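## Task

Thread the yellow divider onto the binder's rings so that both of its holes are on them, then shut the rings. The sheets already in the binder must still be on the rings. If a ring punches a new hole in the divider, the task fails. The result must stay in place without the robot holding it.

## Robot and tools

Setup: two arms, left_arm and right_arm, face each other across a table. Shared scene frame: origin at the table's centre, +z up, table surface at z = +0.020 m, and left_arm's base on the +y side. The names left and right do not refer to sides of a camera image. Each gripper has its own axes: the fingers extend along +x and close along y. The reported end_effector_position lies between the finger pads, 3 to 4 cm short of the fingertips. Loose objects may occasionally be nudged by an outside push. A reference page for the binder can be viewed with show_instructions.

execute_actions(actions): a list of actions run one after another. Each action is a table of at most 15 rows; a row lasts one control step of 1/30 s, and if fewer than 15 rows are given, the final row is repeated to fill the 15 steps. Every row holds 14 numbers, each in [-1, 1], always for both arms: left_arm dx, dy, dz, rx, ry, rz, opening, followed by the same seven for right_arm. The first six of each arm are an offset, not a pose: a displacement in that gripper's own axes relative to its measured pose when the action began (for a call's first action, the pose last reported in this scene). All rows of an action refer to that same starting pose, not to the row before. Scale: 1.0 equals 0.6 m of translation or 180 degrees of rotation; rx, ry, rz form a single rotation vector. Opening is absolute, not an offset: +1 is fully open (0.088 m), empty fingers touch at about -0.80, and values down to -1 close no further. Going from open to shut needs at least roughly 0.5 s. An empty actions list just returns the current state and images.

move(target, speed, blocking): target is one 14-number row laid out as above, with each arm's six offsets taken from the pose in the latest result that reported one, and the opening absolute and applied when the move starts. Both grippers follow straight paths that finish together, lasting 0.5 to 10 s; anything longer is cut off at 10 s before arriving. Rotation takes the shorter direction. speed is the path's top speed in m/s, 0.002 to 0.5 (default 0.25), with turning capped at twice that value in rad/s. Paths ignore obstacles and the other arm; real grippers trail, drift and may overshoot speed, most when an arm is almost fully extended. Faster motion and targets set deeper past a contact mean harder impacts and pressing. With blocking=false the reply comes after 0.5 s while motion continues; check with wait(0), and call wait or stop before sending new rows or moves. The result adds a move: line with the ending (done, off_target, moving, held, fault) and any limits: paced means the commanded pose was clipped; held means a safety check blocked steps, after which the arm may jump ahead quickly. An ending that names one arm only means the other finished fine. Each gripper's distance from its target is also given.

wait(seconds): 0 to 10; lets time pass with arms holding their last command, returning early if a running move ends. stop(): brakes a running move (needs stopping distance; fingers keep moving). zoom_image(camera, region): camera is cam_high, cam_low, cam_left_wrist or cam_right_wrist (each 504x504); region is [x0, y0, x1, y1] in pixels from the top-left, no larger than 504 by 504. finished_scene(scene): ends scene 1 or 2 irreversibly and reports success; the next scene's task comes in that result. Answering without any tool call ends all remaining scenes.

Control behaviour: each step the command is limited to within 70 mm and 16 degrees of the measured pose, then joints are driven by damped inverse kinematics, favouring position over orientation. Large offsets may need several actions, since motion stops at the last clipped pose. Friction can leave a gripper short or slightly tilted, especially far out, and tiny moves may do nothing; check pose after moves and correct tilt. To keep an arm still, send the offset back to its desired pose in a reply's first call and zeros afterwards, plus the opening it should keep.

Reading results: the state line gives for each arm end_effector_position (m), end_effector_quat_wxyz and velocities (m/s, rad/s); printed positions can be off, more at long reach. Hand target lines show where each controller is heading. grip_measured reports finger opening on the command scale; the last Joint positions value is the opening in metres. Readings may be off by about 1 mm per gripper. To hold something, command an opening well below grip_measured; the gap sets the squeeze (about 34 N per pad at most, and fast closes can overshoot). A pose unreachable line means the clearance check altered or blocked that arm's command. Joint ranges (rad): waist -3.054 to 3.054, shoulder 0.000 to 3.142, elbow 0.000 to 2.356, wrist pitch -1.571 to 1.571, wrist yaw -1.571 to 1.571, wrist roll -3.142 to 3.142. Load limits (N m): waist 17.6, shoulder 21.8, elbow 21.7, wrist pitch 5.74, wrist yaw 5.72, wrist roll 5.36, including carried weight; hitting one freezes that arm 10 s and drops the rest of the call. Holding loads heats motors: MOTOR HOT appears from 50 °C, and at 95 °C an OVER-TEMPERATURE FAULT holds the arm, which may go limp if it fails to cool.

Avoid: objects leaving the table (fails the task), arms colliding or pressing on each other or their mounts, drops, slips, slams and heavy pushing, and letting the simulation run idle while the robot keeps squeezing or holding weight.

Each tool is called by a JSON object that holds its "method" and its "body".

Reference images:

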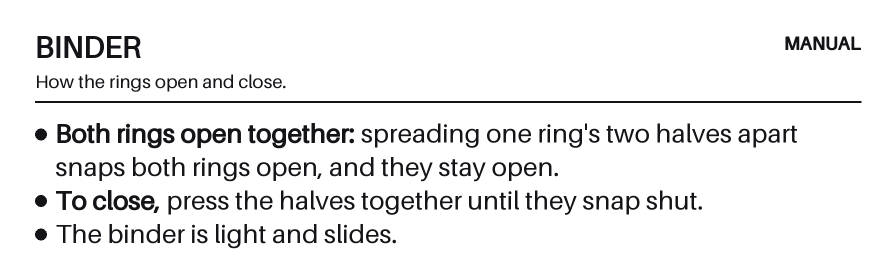

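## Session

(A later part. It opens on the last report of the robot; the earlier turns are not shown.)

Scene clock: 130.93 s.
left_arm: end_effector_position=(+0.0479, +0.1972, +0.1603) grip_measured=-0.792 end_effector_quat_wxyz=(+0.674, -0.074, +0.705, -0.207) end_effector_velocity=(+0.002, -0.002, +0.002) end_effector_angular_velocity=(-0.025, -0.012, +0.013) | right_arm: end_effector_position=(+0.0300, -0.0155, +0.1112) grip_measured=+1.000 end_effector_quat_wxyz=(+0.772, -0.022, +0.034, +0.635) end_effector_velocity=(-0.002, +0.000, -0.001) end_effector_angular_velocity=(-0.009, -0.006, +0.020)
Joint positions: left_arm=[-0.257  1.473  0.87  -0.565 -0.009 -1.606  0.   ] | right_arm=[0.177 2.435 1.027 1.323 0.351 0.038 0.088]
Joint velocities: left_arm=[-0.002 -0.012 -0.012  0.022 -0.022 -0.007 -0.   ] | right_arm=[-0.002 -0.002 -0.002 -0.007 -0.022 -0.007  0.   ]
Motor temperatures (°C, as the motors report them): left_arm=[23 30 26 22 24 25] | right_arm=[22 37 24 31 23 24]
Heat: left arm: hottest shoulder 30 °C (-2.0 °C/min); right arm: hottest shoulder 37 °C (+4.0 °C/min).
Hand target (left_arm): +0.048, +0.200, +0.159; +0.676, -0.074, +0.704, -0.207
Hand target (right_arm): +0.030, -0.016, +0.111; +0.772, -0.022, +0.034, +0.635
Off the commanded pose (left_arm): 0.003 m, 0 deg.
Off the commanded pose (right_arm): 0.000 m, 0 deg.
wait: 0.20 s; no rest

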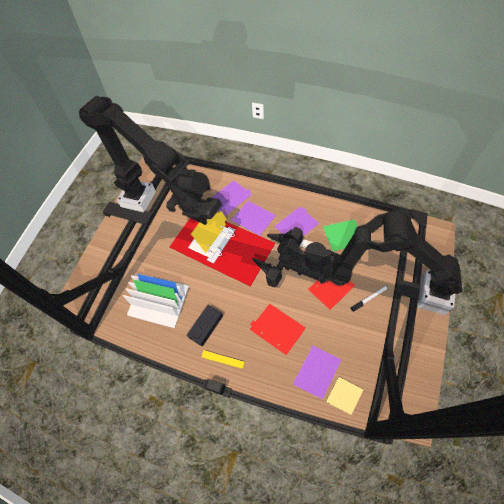

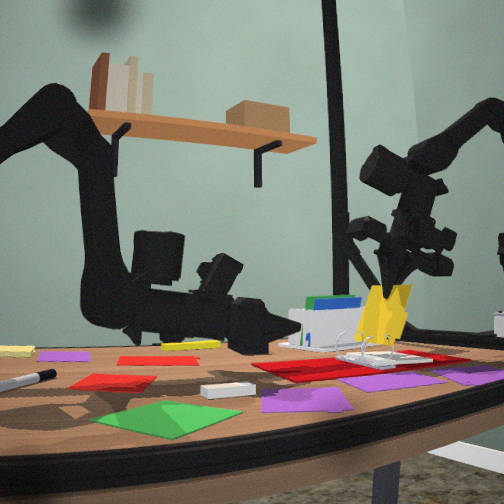

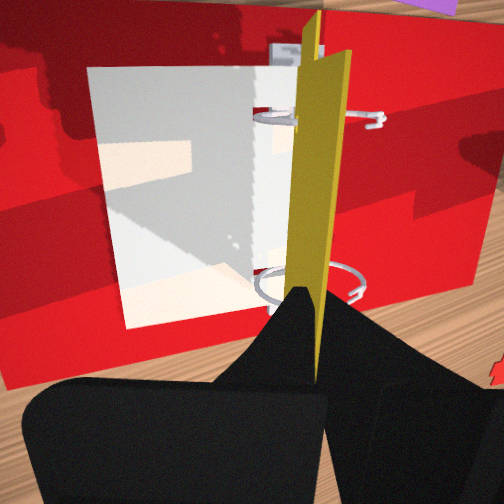

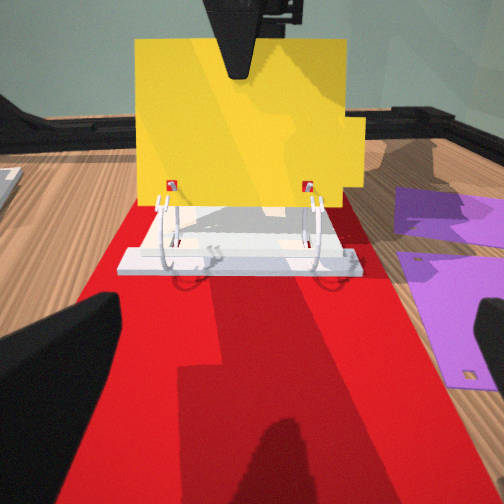

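{"method": "execute_actions", "body": {"actions": [[[0.0003,0.0065,0,0,0,-0.002,-0.9,0,0,0,0,0,0,1],[0.0008,0.0085,0,0,0,-0.005,-0.9,0,0,0,0,0,0,1],[0.0013,0.011,0,0,0,-0.009,-0.9,0,0,0,0,0,0,1],[0.0018,0.0136,0,0,0,-0.0132,-0.9,0,0,0,0,0,0,1],[0.0023,0.0162,0,0,0,-0.0174,-0.9,0,0,0,0,0,0,1],[0.0028,0.0188,0,0,0,-0.0216,-0.9,0,0,0,0,0,0,1],[0.0034,0.0214,0,0,0,-0.0258,-0.9,0,0,0,0,0,0,1],[0.004,0.024,0,0,0,-0.03,-0.9,0,0,0,0,0,0,1],[0.0046,0.0266,0,0,0,-0.0342,-0.9,0,0,0,0,0,0,1],[0.0052,0.0292,0,0,0,-0.0384,-0.9,0,0,0,0,0,0,1],[0.0058,0.0318,0,0,0,-0.0426,-0.9,0,0,0,0,0,0,1],[0.0064,0.0343,0,0,0,-0.0468,-0.9,0,0,0,0,0,0,1],[0.007,0.0366,0,0,0,-0.0505,-0.9,0,0,0,0,0,0,1],[0.0075,0.0385,0,0,0,-0.0535,-0.9,0,0,0,0,0,0,1],[0.0078,0.0397,0,0,0,-0.0556,-0.9,0,0,0,0,0,0,1]]]}}

{"method": "wait", "body": {"seconds": 0.4}}

{"method": "zoom_image", "body": {"camera": "cam_right_wrist", "region": [130, 150, 350, 260]}}

{"method": "zoom_image", "body": {"camera": "cam_low", "region": [320, 270, 440, 380]}}

Scene clock: 133.00 s.
left_arm: end_effector_position=(+0.0506, +0.2117, +0.1504) grip_measured=-0.792 end_effector_quat_wxyz=(+0.655, -0.126, +0.699, -0.258) end_effector_velocity=(+0.010, +0.039, -0.029) end_effector_angular_velocity=(-0.262, +0.029, +0.024) | right_arm: end_effector_position=(+0.0300, -0.0155, +0.1112) grip_measured=+1.000 end_effector_quat_wxyz=(+0.772, -0.022, +0.034, +0.635) end_effector_velocity=(+0.000, +0.000, +0.001) end_effector_angular_velocity=(-0.007, -0.021, +0.007)
Joint positions: left_arm=[-0.261  1.336  0.651 -0.333 -0.012 -1.607  0.   ] | right_arm=[0.177 2.435 1.027 1.323 0.351 0.038 0.088]
Joint velocities: left_arm=[-0.022 -0.266 -0.452  0.447 -0.051 -0.022  0.   ] | right_arm=[-0.002 -0.007 -0.002 -0.007 -0.007 -0.022  0.   ]
Motor temperatures (°C, as the motors report them): left_arm=[23 30 26 22 24 25] | right_arm=[22 37 24 31 23 24]
Heat: left arm: hottest shoulder 30 °C (-2.0 °C/min); right arm: hottest shoulder 37 °C (+3.0 °C/min).
Hand target (left_arm): +0.052, +0.217, +0.147; +0.654, -0.134, +0.696, -0.264
Hand target (right_arm): +0.030, -0.016, +0.111; +0.772, -0.022, +0.034, +0.635
Off the commanded pose (left_arm): 0.007 m, 1 deg.
Off the commanded pose (right_arm): 0.000 m, 0 deg.

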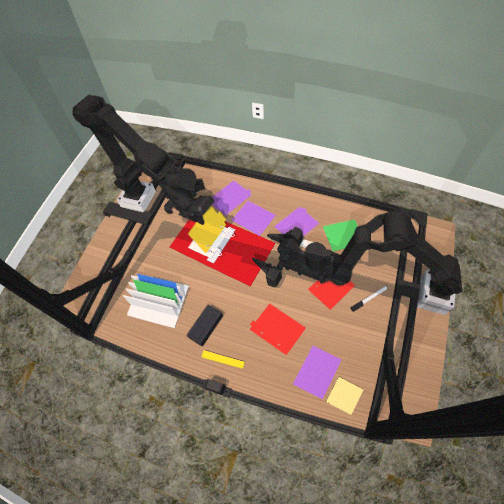

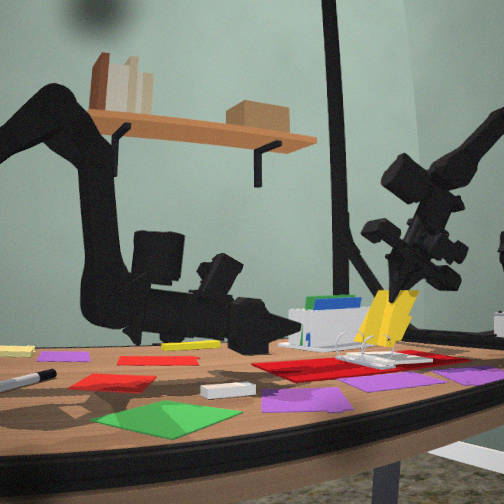

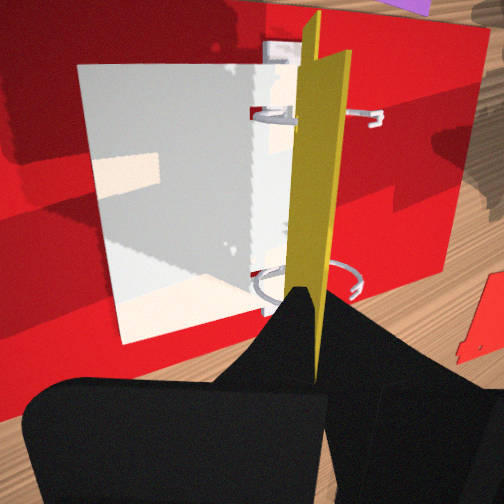

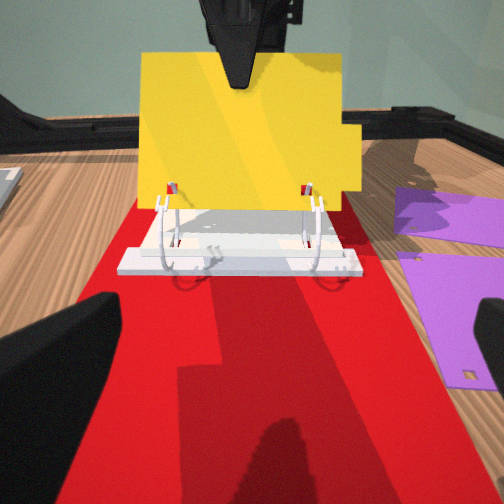

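Scene clock: 133.40 s.
left_arm: end_effector_position=(+0.0512, +0.2142, +0.1485) grip_measured=-0.792 end_effector_quat_wxyz=(+0.652, -0.134, +0.697, -0.265) end_effector_velocity=(+0.001, +0.003, -0.001) end_effector_angular_velocity=(+0.007, -0.004, +0.008) | right_arm: end_effector_position=(+0.0300, -0.0155, +0.1112) grip_measured=+1.000 end_effector_quat_wxyz=(+0.772, -0.022, +0.034, +0.635) end_effector_velocity=(+0.005, -0.000, +0.002) end_effector_angular_velocity=(+0.006, -0.007, -0.014)
Joint positions: left_arm=[-0.262  1.316  0.617 -0.297 -0.014 -1.608  0.   ] | right_arm=[0.177 2.435 1.027 1.323 0.351 0.038 0.088]
Joint velocities: left_arm=[-0.002 -0.007 -0.007 -0.007 -0.007 -0.007 -0.   ] | right_arm=[-0.007 -0.002 -0.002  0.007  0.007 -0.007  0.   ]
Motor temperatures (°C, as the motors report them): left_arm=[23 30 26 23 24 25] | right_arm=[22 37 24 31 23 24]
Heat: left arm: hottest shoulder 30 °C (-2.0 °C/min); right arm: hottest shoulder 37 °C (+3.0 °C/min).
Hand target (left_arm): +0.052, +0.217, +0.147; +0.654, -0.134, +0.696, -0.264
Hand target (right_arm): +0.030, -0.016, +0.111; +0.772, -0.022, +0.034, +0.635
Off the commanded pose (left_arm): 0.003 m, 0 deg.
Off the commanded pose (right_arm): 0.000 m, 0 deg.
wait: 0.40 s; at rest by 0.27 s

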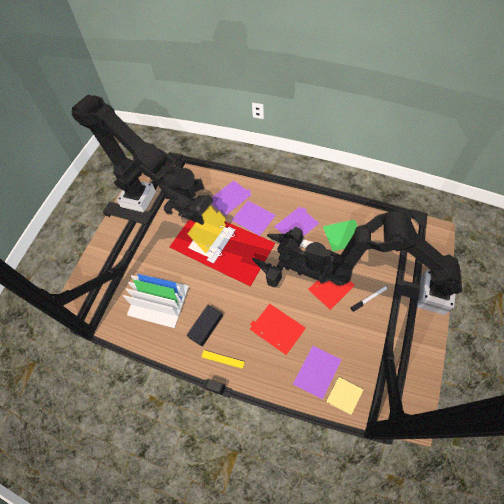

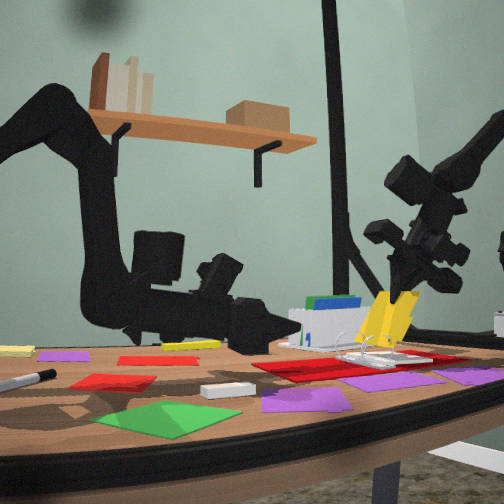

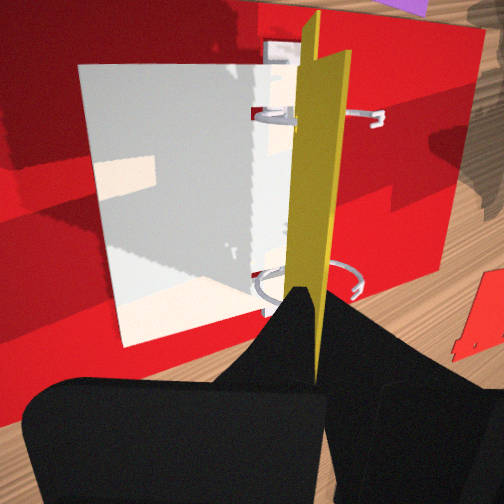

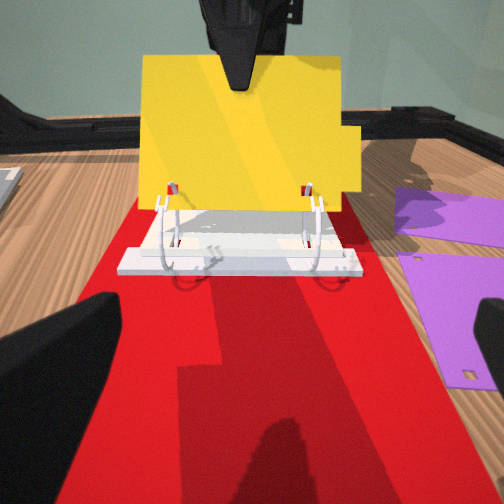

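Region (130, 150, 350, 260) of cam_right_wrist's 504x504 image, scaled by 2.291, with more detail than that image has.

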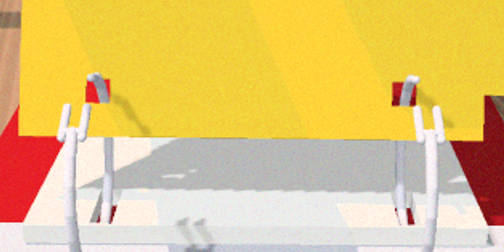

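Region (320, 270, 440, 380) of cam_low's 504x504 image, scaled by 4.200, with more detail than that image has; it fills the top 462 rows of this view, and the rest is white.

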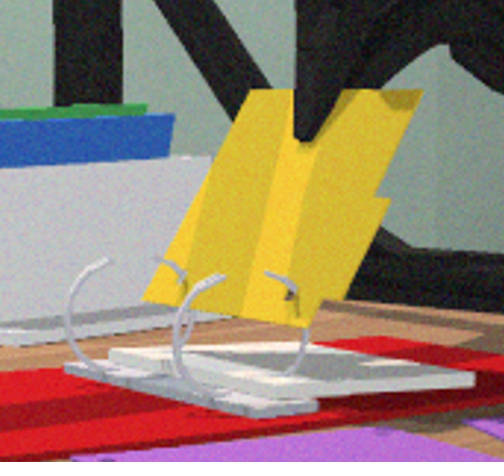

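{"method": "execute_actions", "body": {"actions": [[[0.0001,0.0065,0.001,0,0,-0.002,-0.9,0,0,0,0,0,0,1],[0.0003,0.009,0.0015,0,0,-0.006,-0.9,0,0,0,0,0,0,1],[0.0006,0.012,0.002,0,0,-0.011,-0.9,0,0,0,0,0,0,1],[0.001,0.0152,0.002,0,0,-0.016,-0.9,0,0,0,0,0,0,1],[0.0014,0.0184,0.0025,0,0,-0.021,-0.9,0,0,0,0,0,0,1],[0.0019,0.0216,0.0025,0,0,-0.026,-0.9,0,0,0,0,0,0,1],[0.0024,0.0248,0.003,0,0,-0.031,-0.9,0,0,0,0,0,0,1],[0.003,0.028,0.003,0,0,-0.036,-0.9,0,0,0,0,0,0,1],[0.0036,0.0312,0.003,0,0,-0.041,-0.9,0,0,0,0,0,0,1],[0.0042,0.0344,0.003,0,0,-0.046,-0.9,0,0,0,0,0,0,1],[0.0049,0.0375,0.003,0,0,-0.051,-0.9,0,0,0,0,0,0,1],[0.0056,0.0406,0.003,0,0,-0.056,-0.9,0,0,0,0,0,0,1],[0.0063,0.0435,0.003,0,0,-0.0605,-0.9,0,0,0,0,0,0,1],[0.0069,0.0458,0.003,0,0,-0.0642,-0.9,0,0,0,0,0,0,1],[0.0073,0.0473,0.003,0,0,-0.0667,-0.9,0,0,0,0,0,0,1]]]}}

{"method": "wait", "body": {"seconds": 0.4}}

{"method": "zoom_image", "body": {"camera": "cam_right_wrist", "region": [130, 150, 350, 260]}}

{"method": "zoom_image", "body": {"camera": "cam_low", "region": [320, 270, 440, 380]}}

Scene clock: 135.13 s.
left_arm: end_effector_position=(+0.0550, +0.2291, +0.1354) grip_measured=-0.792 end_effector_quat_wxyz=(+0.624, -0.197, +0.684, -0.323) end_effector_velocity=(+0.014, +0.049, -0.059) end_effector_angular_velocity=(-0.254, +0.039, +0.007) | right_arm: end_effector_position=(+0.0300, -0.0155, +0.1112) grip_measured=+1.000 end_effector_quat_wxyz=(+0.772, -0.022, +0.034, +0.635) end_effector_velocity=(+0.000, +0.001, +0.000) end_effector_angular_velocity=(-0.007, -0.021, +0.007)
Joint positions: left_arm=[-0.262  1.193  0.368  0.012 -0.016 -1.608  0.   ] | right_arm=[0.177 2.435 1.027 1.323 0.351 0.038 0.088]
Joint velocities: left_arm=[-0.002 -0.149 -0.545  0.652 -0.022  0.007 -0.   ] | right_arm=[-0.002 -0.002  0.002 -0.007 -0.007 -0.022  0.   ]
Motor temperatures (°C, as the motors report them): left_arm=[23 30 26 23 24 25] | right_arm=[22 37 24 31 23 24]
Heat: left arm: hottest shoulder 30 °C (-2.0 °C/min); right arm: hottest shoulder 37 °C (+3.0 °C/min).
Hand target (left_arm): +0.057, +0.235, +0.130; +0.622, -0.204, +0.680, -0.330
Hand target (right_arm): +0.030, -0.016, +0.111; +0.772, -0.022, +0.034, +0.635
Off the commanded pose (left_arm): 0.009 m, 2 deg.
Off the commanded pose (right_arm): 0.000 m, 0 deg.

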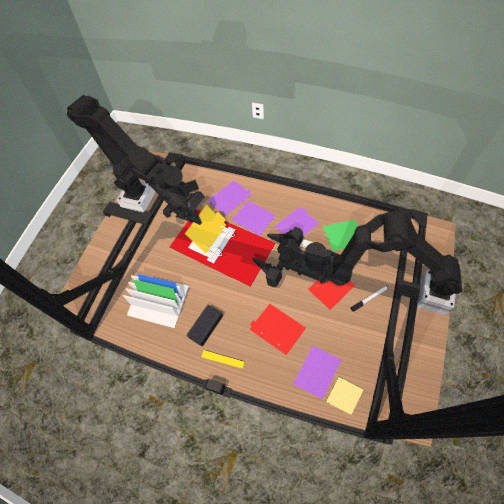

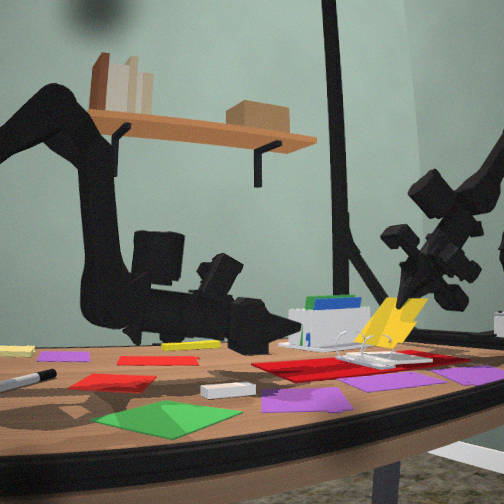

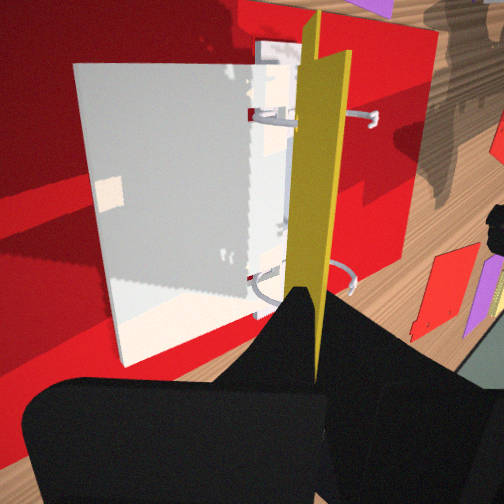

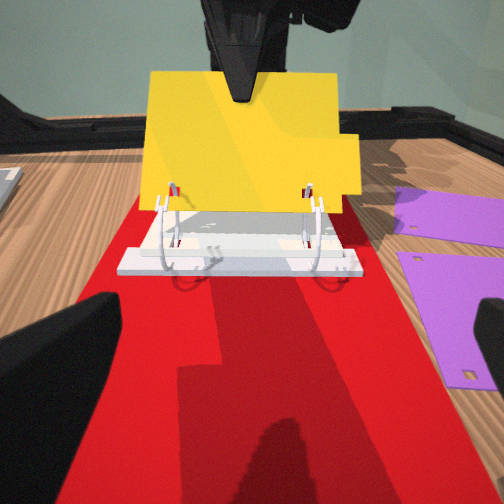

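Scene clock: 135.53 s.
left_arm: end_effector_position=(+0.0559, +0.2321, +0.1320) grip_measured=-0.792 end_effector_quat_wxyz=(+0.620, -0.206, +0.682, -0.330) end_effector_velocity=(+0.001, +0.004, -0.005) end_effector_angular_velocity=(+0.019, +0.006, +0.018) | right_arm: end_effector_position=(+0.0300, -0.0155, +0.1112) grip_measured=+1.000 end_effector_quat_wxyz=(+0.772, -0.022, +0.034, +0.635) end_effector_velocity=(+0.002, +0.001, +0.000) end_effector_angular_velocity=(-0.004, -0.008, -0.009)
Joint positions: left_arm=[-0.262  1.182  0.327  0.066 -0.018 -1.608  0.   ] | right_arm=[0.177 2.435 1.027 1.323 0.351 0.038 0.088]
Joint velocities: left_arm=[-0.002 -0.002 -0.012 -0.007 -0.007 -0.022 -0.   ] | right_arm=[-0.002 -0.002  0.002 -0.007  0.007 -0.007  0.   ]
Motor temperatures (°C, as the motors report them): left_arm=[23 30 26 23 24 25] | right_arm=[22 37 24 31 23 24]
Heat: left arm: hottest shoulder 30 °C (-3.0 °C/min); right arm: hottest shoulder 37 °C (+3.0 °C/min).
Hand target (left_arm): +0.057, +0.235, +0.130; +0.622, -0.204, +0.680, -0.330
Hand target (right_arm): +0.030, -0.016, +0.111; +0.772, -0.022, +0.034, +0.635
Off the commanded pose (left_arm): 0.004 m, 0 deg.
Off the commanded pose (right_arm): 0.000 m, 0 deg.
wait: 0.40 s; at rest by 0.37 s

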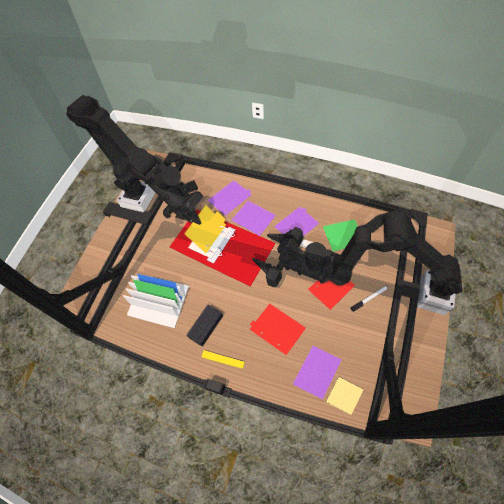

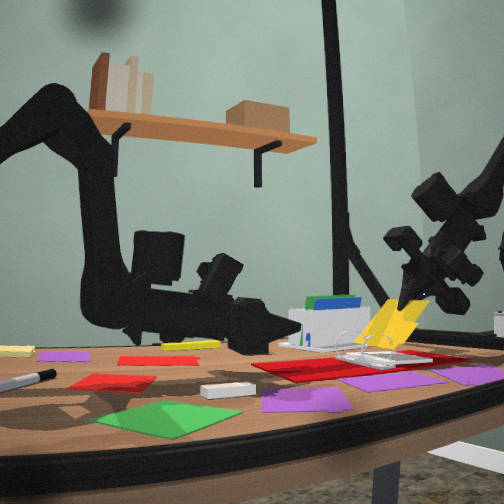

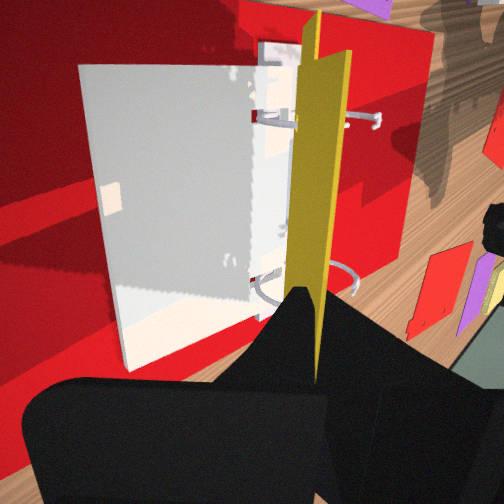

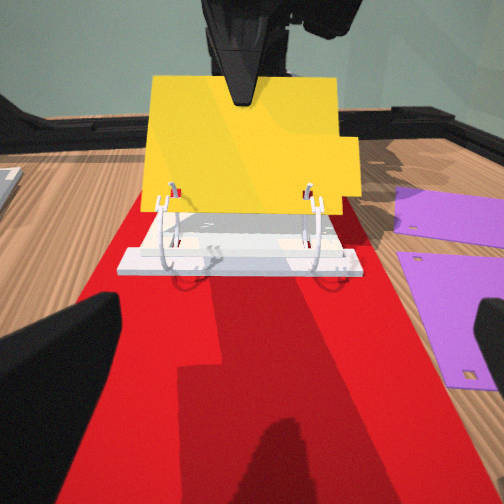

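Region (130, 150, 350, 260) of cam_right_wrist's 504x504 image, scaled by 2.291, with more detail than that image has.

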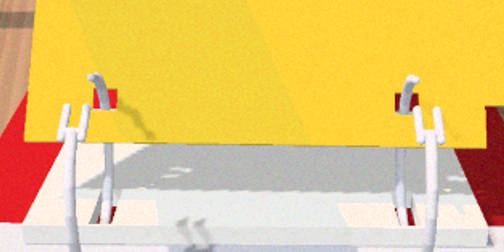

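Region (320, 270, 440, 380) of cam_low's 504x504 image, scaled by 4.200, with more detail than that image has; it fills the top 462 rows of this view, and the rest is white.

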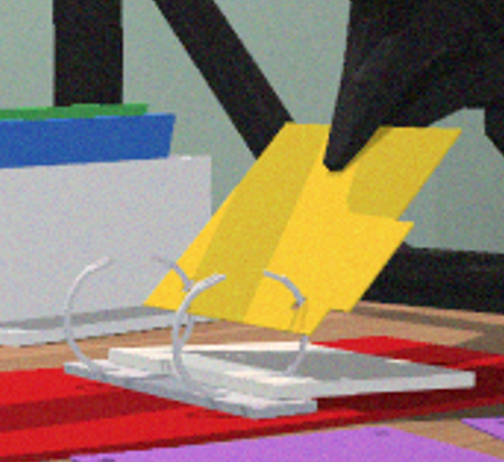

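{"method": "execute_actions", "body": {"actions": [[[0.0024,0.0037,0,0,0,0.0032,-0.9,0,0,0,0,0,0,1],[0.003,0.0047,0,0,0,0.004,-0.9,0,0,0,0,0,0,1],[0.0036,0.0056,0,0,0,0.0048,-0.9,0,0,0,0,0,0,1],[0.0042,0.0066,0,0,0,0.0056,-0.9,0,0,0,0,0,0,1],[0.0048,0.0075,0,0,0,0.0064,-0.9,0,0,0,0,0,0,1],[0.0054,0.0084,0,0,0,0.0072,-0.9,0,0,0,0,0,0,1],[0.006,0.0094,0,0,0,0.008,-0.9,0,0,0,0,0,0,1],[0.0066,0.0103,0,0,0,0.0088,-0.9,0,0,0,0,0,0,1],[0.0072,0.0112,0,0,0,0.0095,-0.9,0,0,0,0,0,0,1],[0.0078,0.0122,0,0,0,0.0103,-0.9,0,0,0,0,0,0,1],[0.0084,0.0131,0,0,0,0.0111,-0.9,0,0,0,0,0,0,1],[0.009,0.014,0,0,0,0.0119,-0.9,0,0,0,0,0,0,1],[0.0097,0.015,0,0,0,0.0127,-0.9,0,0,0,0,0,0,1]]]}}

{"method": "wait", "body": {"seconds": 0.3}}

{"method": "zoom_image", "body": {"camera": "cam_right_wrist", "region": [130, 150, 350, 260]}}

{"method": "zoom_image", "body": {"camera": "cam_low", "region": [340, 250, 500, 390]}}

Scene clock: 140.27 s.
left_arm: end_effector_position=(+0.0562, +0.2334, +0.1252) grip_measured=-0.792 end_effector_quat_wxyz=(+0.624, -0.198, +0.684, -0.322) end_effector_velocity=(+0.002, +0.003, -0.009) end_effector_angular_velocity=(+0.031, -0.029, +0.002) | right_arm: end_effector_position=(+0.0300, -0.0155, +0.1112) grip_measured=+1.000 end_effector_quat_wxyz=(+0.772, -0.022, +0.034, +0.635) end_effector_velocity=(-0.002, +0.001, +0.004) end_effector_angular_velocity=(+0.010, -0.003, +0.020)
Joint positions: left_arm=[-0.262  1.208  0.326  0.069 -0.018 -1.609  0.   ] | right_arm=[0.177 2.435 1.027 1.323 0.351 0.038 0.088]
Joint velocities: left_arm=[-0.007  0.027 -0.002 -0.007 -0.022  0.007  0.   ] | right_arm=[-0.002 -0.007 -0.002  0.007 -0.022 -0.007  0.   ]
Motor temperatures (°C, as the motors report them): left_arm=[23 29 26 23 24 25] | right_arm=[22 38 24 31 23 24]
Heat: left arm: hottest shoulder 29 °C (-3.0 °C/min); right arm: hottest shoulder 38 °C (+4.0 °C/min).
Hand target (left_arm): +0.056, +0.234, +0.122; +0.626, -0.192, +0.686, -0.318
Hand target (right_arm): +0.030, -0.016, +0.111; +0.772, -0.022, +0.034, +0.635
Off the commanded pose (left_arm): 0.004 m, 1 deg.
Off the commanded pose (right_arm): 0.000 m, 0 deg.

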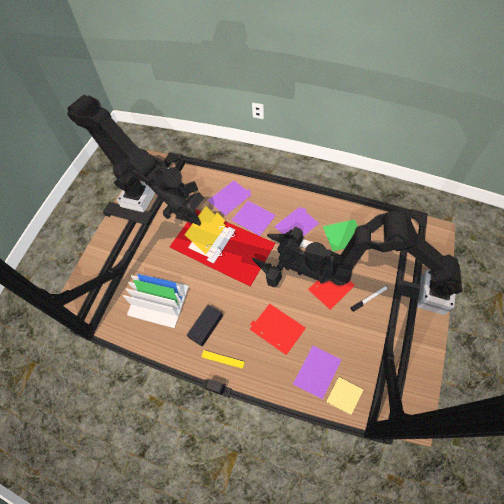

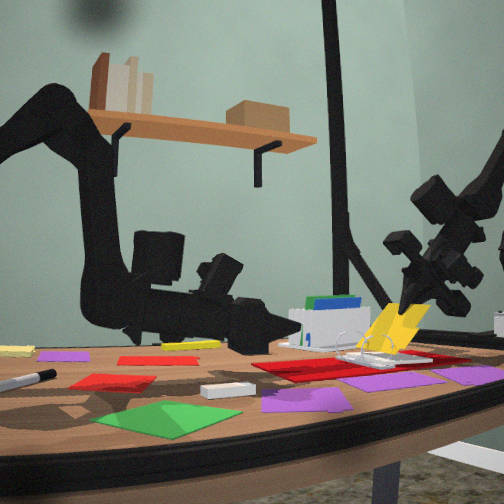

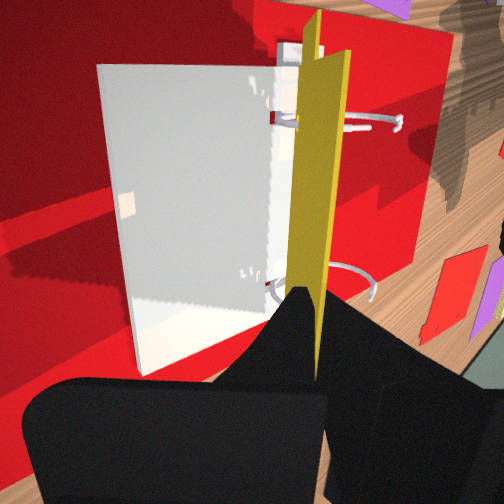

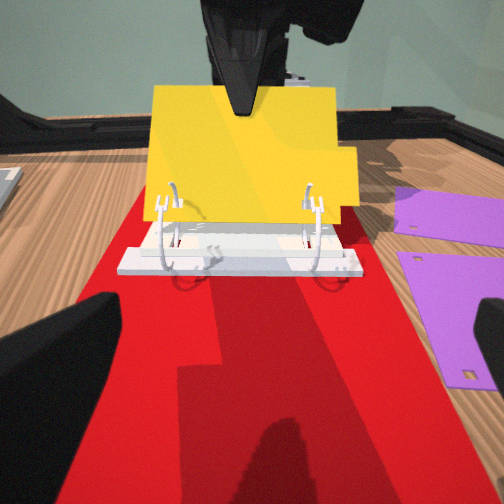

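Scene clock: 140.57 s.
left_arm: end_effector_position=(+0.0563, +0.2335, +0.1244) grip_measured=-0.792 end_effector_quat_wxyz=(+0.625, -0.197, +0.684, -0.321) end_effector_velocity=(-0.002, +0.007, -0.008) end_effector_angular_velocity=(+0.038, +0.002, -0.007) | right_arm: end_effector_position=(+0.0300, -0.0155, +0.1112) grip_measured=+1.000 end_effector_quat_wxyz=(+0.772, -0.022, +0.034, +0.635) end_effector_velocity=(-0.002, -0.001, -0.003) end_effector_angular_velocity=(-0.014, -0.007, +0.020)
Joint positions: left_arm=[-0.262  1.212  0.326  0.07  -0.018 -1.609  0.   ] | right_arm=[0.177 2.435 1.027 1.323 0.351 0.038 0.088]
Joint velocities: left_arm=[-0.007  0.007 -0.007 -0.022  0.007 -0.007  0.   ] | right_arm=[-0.002 -0.002 -0.007 -0.007 -0.022 -0.007  0.   ]
Motor temperatures (°C, as the motors report them): left_arm=[23 29 26 23 24 25] | right_arm=[22 38 24 31 23 24]
Heat: left arm: hottest shoulder 29 °C (-3.0 °C/min); right arm: hottest shoulder 38 °C (+3.0 °C/min).
Hand target (left_arm): +0.056, +0.234, +0.122; +0.626, -0.192, +0.686, -0.318
Hand target (right_arm): +0.030, -0.016, +0.111; +0.772, -0.022, +0.034, +0.635
Off the commanded pose (left_arm): 0.003 m, 1 deg.
Off the commanded pose (right_arm): 0.000 m, 0 deg.
wait: 0.30 s; at rest by 0.17 s

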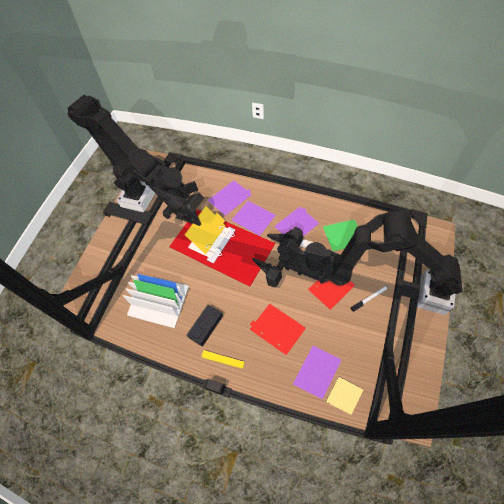

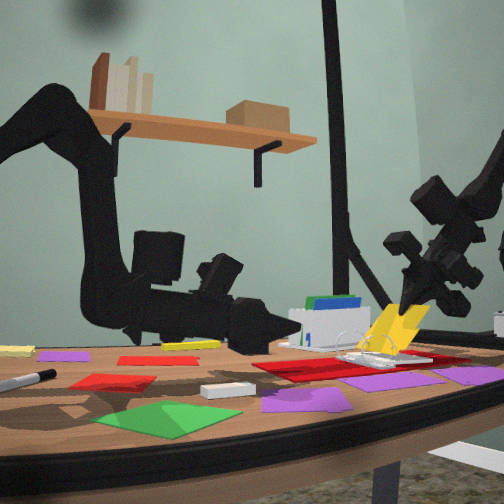

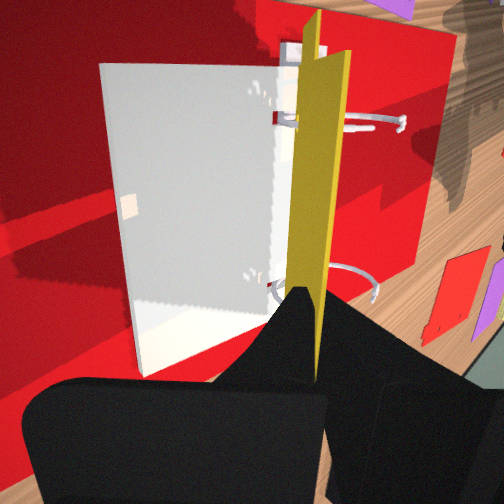

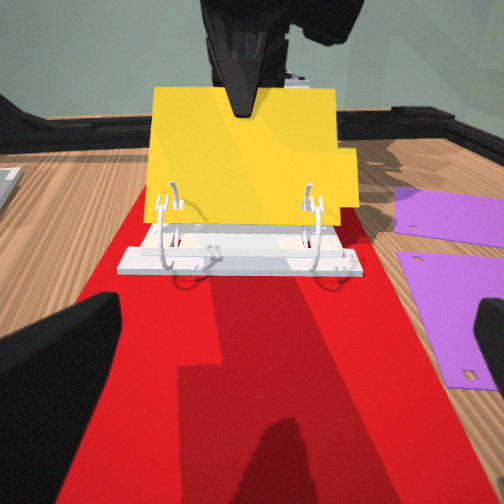

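Region (130, 150, 350, 260) of cam_right_wrist's 504x504 image, scaled by 2.291, with more detail than that image has.

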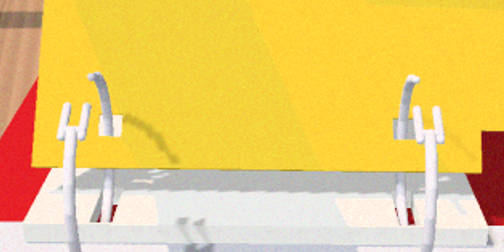

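Region (340, 250, 500, 390) of cam_low's 504x504 image, scaled by 3.150, with more detail than that image has; it fills the top 441 rows of this view, and the rest is white.

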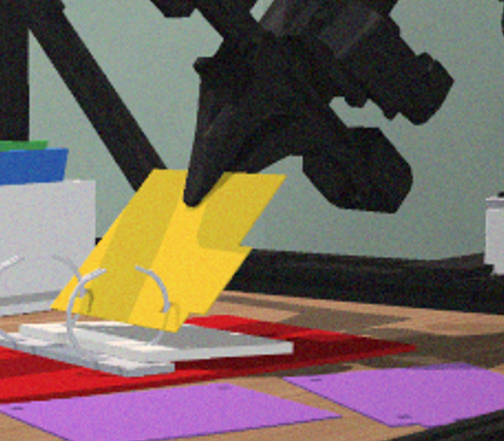

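{"method": "execute_actions", "body": {"actions": [[[0,0,0,0,0,0,-0.82,0,0,0,0,0,0,1],[0,0,0,0,0,0,-0.8,0,0,0,0,0,0,1],[0,0,0,0,0,0,-0.79,0,0,0,0,0,0,1],[0,0,0,0,0,0,-0.78,0,0,0,0,0,0,1],[0,0,0,0,0,0,-0.77,0,0,0,0,0,0,1],[0,0,0,0,0,0,-0.76,0,0,0,0,0,0,1],[0,0,0,0,0,0,-0.75,0,0,0,0,0,0,1],[0,0,0,0,0,0,-0.73,0,0,0,0,0,0,1],[0,0,0,0,0,0,-0.71,0,0,0,0,0,0,1],[0,0,0,0,0,0,-0.68,0,0,0,0,0,0,1],[0,0,0,0,0,0,-0.65,0,0,0,0,0,0,1],[0,0,0,0,0,0,-0.62,0,0,0,0,0,0,1],[0,0,0,0,0,0,-0.58,0,0,0,0,0,0,1],[0,0,0,0,0,0,-0.54,0,0,0,0,0,0,1],[0,0,0,0,0,0,-0.5,0,0,0,0,0,0,1]]]}}

{"method": "zoom_image", "body": {"camera": "cam_low", "region": [340, 250, 500, 390]}}

Scene clock: 143.10 s.
left_arm: end_effector_position=(+0.0563, +0.2335, +0.1241) grip_measured=-0.586 end_effector_quat_wxyz=(+0.625, -0.196, +0.684, -0.321) end_effector_velocity=(+0.001, +0.004, -0.003) end_effector_angular_velocity=(+0.019, -0.015, -0.003) | right_arm: end_effector_position=(+0.0300, -0.0155, +0.1112) grip_measured=+1.000 end_effector_quat_wxyz=(+0.772, -0.022, +0.034, +0.635) end_effector_velocity=(-0.007, +0.002, +0.000) end_effector_angular_velocity=(-0.001, +0.010, +0.038)
Joint positions: left_arm=[-0.262  1.213  0.326  0.07  -0.018 -1.609  0.01 ] | right_arm=[0.177 2.435 1.027 1.323 0.351 0.038 0.088]
Joint velocities: left_arm=[-0.002 -0.002 -0.002 -0.022 -0.007  0.007  0.053] | right_arm=[ 0.002 -0.002  0.002 -0.007 -0.037  0.007  0.   ]
Motor temperatures (°C, as the motors report them): left_arm=[23 28 26 23 24 25] | right_arm=[22 38 24 31 23 24]
Heat: left arm: hottest shoulder 28 °C (-4.0 °C/min); right arm: hottest shoulder 38 °C (+3.0 °C/min).
Hand target (left_arm): +0.056, +0.234, +0.124; +0.625, -0.197, +0.684, -0.321
Hand target (right_arm): +0.030, -0.016, +0.111; +0.772, -0.022, +0.034, +0.635
Off the commanded pose (left_arm): 0.000 m, 0 deg.
Off the commanded pose (right_arm): 0.000 m, 0 deg.

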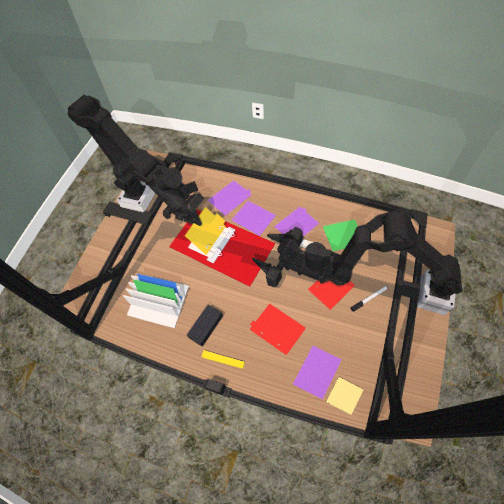

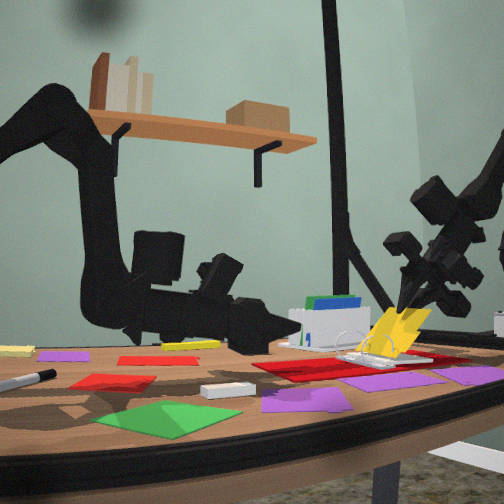

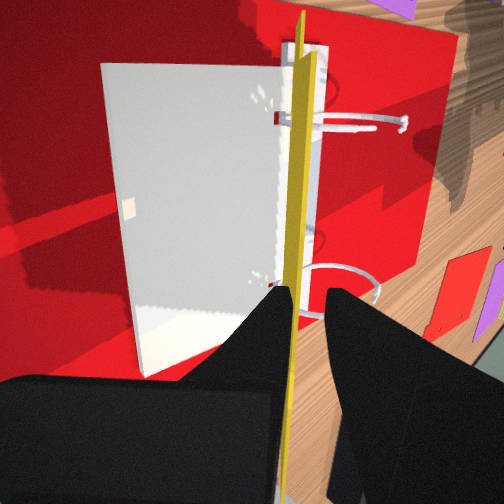

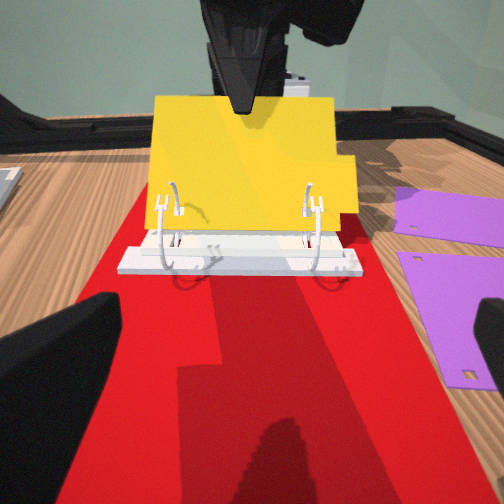

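Region (340, 250, 500, 390) of cam_low's 504x504 image, scaled by 3.150, with more detail than that image has; it fills the top 441 rows of this view, and the rest is white.

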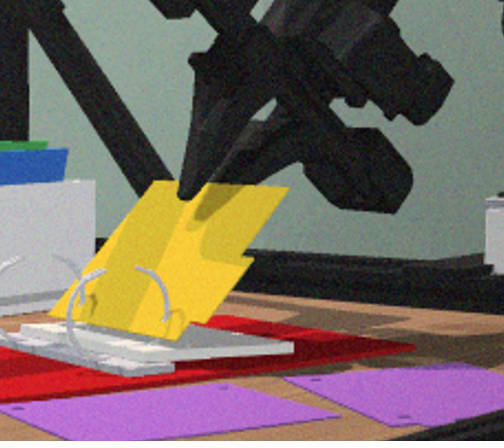

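{"method": "execute_actions", "body": {"actions": [[[0.002,0.003,0,0,0,0,-0.47,0,0,0,0,0,0,1],[0.003,0.004,0,0,0,0,-0.44,0,0,0,0,0,0,1],[0.004,0.005,0,0,0,0,-0.4,0,0,0,0,0,0,1],[0.005,0.006,0,0,0,0,-0.36,0,0,0,0,0,0,1],[0.006,0.007,0,0,0,0,-0.32,0,0,0,0,0,0,1],[0.007,0.008,0,0,0,0,-0.28,0,0,0,0,0,0,1],[0.008,0.009,0,0,0,0,-0.24,0,0,0,0,0,0,1],[0.009,0.01,0,0,0,0,-0.2,0,0,0,0,0,0,1],[0.01,0.011,0,0,0,0,-0.16,0,0,0,0,0,0,1],[0.011,0.012,0,0,0,0,-0.12,0,0,0,0,0,0,1],[0.012,0.013,0,0,0,0,-0.08,0,0,0,0,0,0,1],[0.013,0.014,0,0,0,0,-0.04,0,0,0,0,0,0,1],[0.014,0.015,0,0,0,0,0,0,0,0,0,0,0,1],[0.015,0.016,0,0,0,0,0.04,0,0,0,0,0,0,1],[0.016,0.017,0,0,0,0,0.08,0,0,0,0,0,0,1]],[[0.005,0.006,0,0,0,0,0.12,0,0,0,0,0,0,1],[0.006,0.007,0,0,0,0,0.16,0,0,0,0,0,0,1],[0.007,0.008,0,0,0,0,0.2,0,0,0,0,0,0,1],[0.008,0.009,0,0,0,0,0.24,0,0,0,0,0,0,1],[0.009,0.01,0,0,0,0,0.28,0,0,0,0,0,0,1],[0.01,0.011,0,0,0,0,0.32,0,0,0,0,0,0,1],[0.011,0.012,0,0,0,0,0.36,0,0,0,0,0,0,1],[0.012,0.013,0,0,0,0,0.4,0,0,0,0,0,0,1],[0.013,0.014,0,0,0,0,0.44,0,0,0,0,0,0,1],[0.014,0.015,0,0,0,0,0.48,0,0,0,0,0,0,1],[0.015,0.016,0,0,0,0,0.52,0,0,0,0,0,0,1],[0.015,0.017,0,0,0,0,0.55,0,0,0,0,0,0,1],[0.015,0.017,0,0,0,0,0.58,0,0,0,0,0,0,1],[0.015,0.017,0,0,0,0,0.6,0,0,0,0,0,0,1]]]}}

{"method": "zoom_image", "body": {"camera": "cam_low", "region": [340, 250, 500, 390]}}

Scene clock: 146.40 s.
left_arm: end_effector_position=(+0.0549, +0.2277, +0.1109) grip_measured=+0.554 end_effector_quat_wxyz=(+0.618, -0.208, +0.681, -0.332) end_effector_velocity=(+0.003, +0.003, -0.011) end_effector_angular_velocity=(+0.009, -0.013, +0.018) | right_arm: end_effector_position=(+0.0300, -0.0155, +0.1112) grip_measured=+1.000 end_effector_quat_wxyz=(+0.772, -0.022, +0.034, +0.635) end_effector_velocity=(+0.003, -0.002, -0.000) end_effector_angular_velocity=(-0.009, -0.009, -0.009)
Joint positions: left_arm=[-0.262  1.305  0.281  0.242 -0.018 -1.609  0.066] | right_arm=[0.177 2.435 1.027 1.323 0.351 0.038 0.088]
Joint velocities: left_arm=[-0.002  0.037 -0.027  0.051 -0.022 -0.007  0.028] | right_arm=[-0.002 -0.007 -0.007 -0.007  0.007 -0.007  0.   ]
Motor temperatures (°C, as the motors report them): left_arm=[23 28 26 24 24 25] | right_arm=[22 38 24 31 23 24]
Heat: left arm: hottest shoulder 28 °C (-4.1 °C/min); right arm: hottest shoulder 38 °C (+3.0 °C/min).
Hand target (left_arm): +0.056, +0.232, +0.105; +0.621, -0.203, +0.683, -0.327
Hand target (right_arm): +0.030, -0.016, +0.111; +0.772, -0.022, +0.034, +0.635
Off the commanded pose (left_arm): 0.007 m, 1 deg.
Off the commanded pose (right_arm): 0.000 m, 0 deg.

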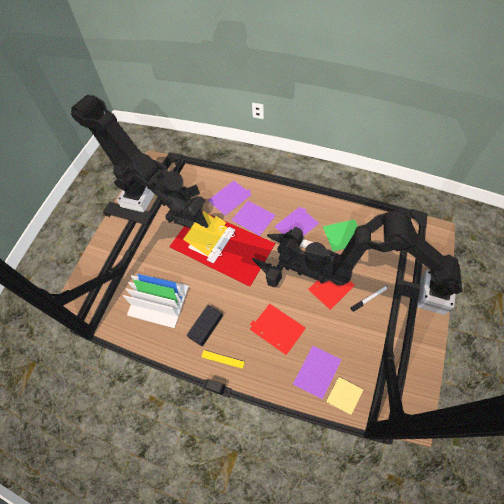

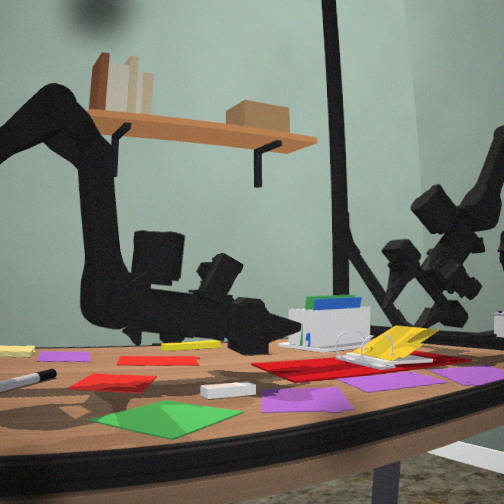

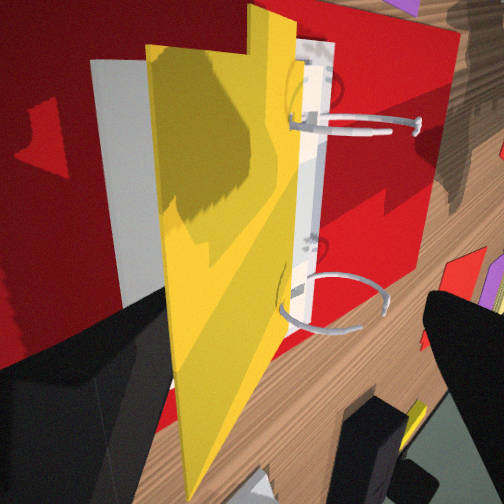

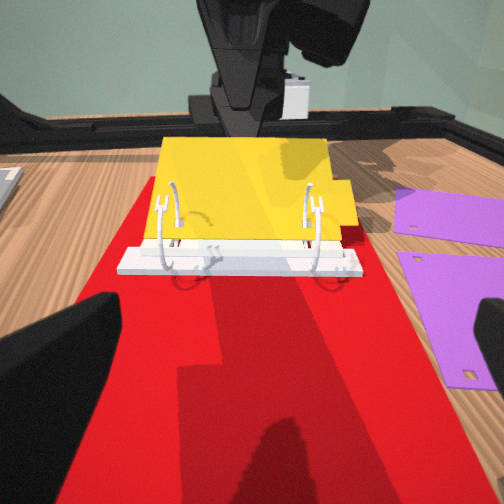

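Region (340, 250, 500, 390) of cam_low's 504x504 image, scaled by 3.150, with more detail than that image has; it fills the top 441 rows of this view, and the rest is white.

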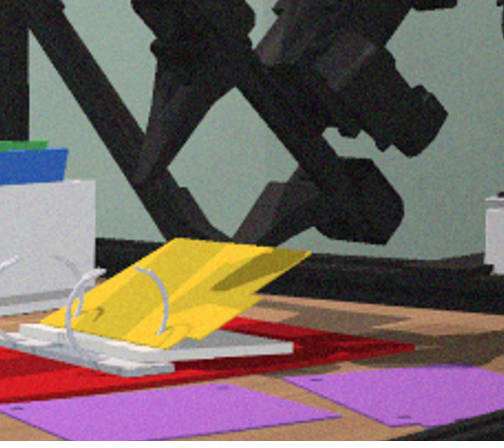

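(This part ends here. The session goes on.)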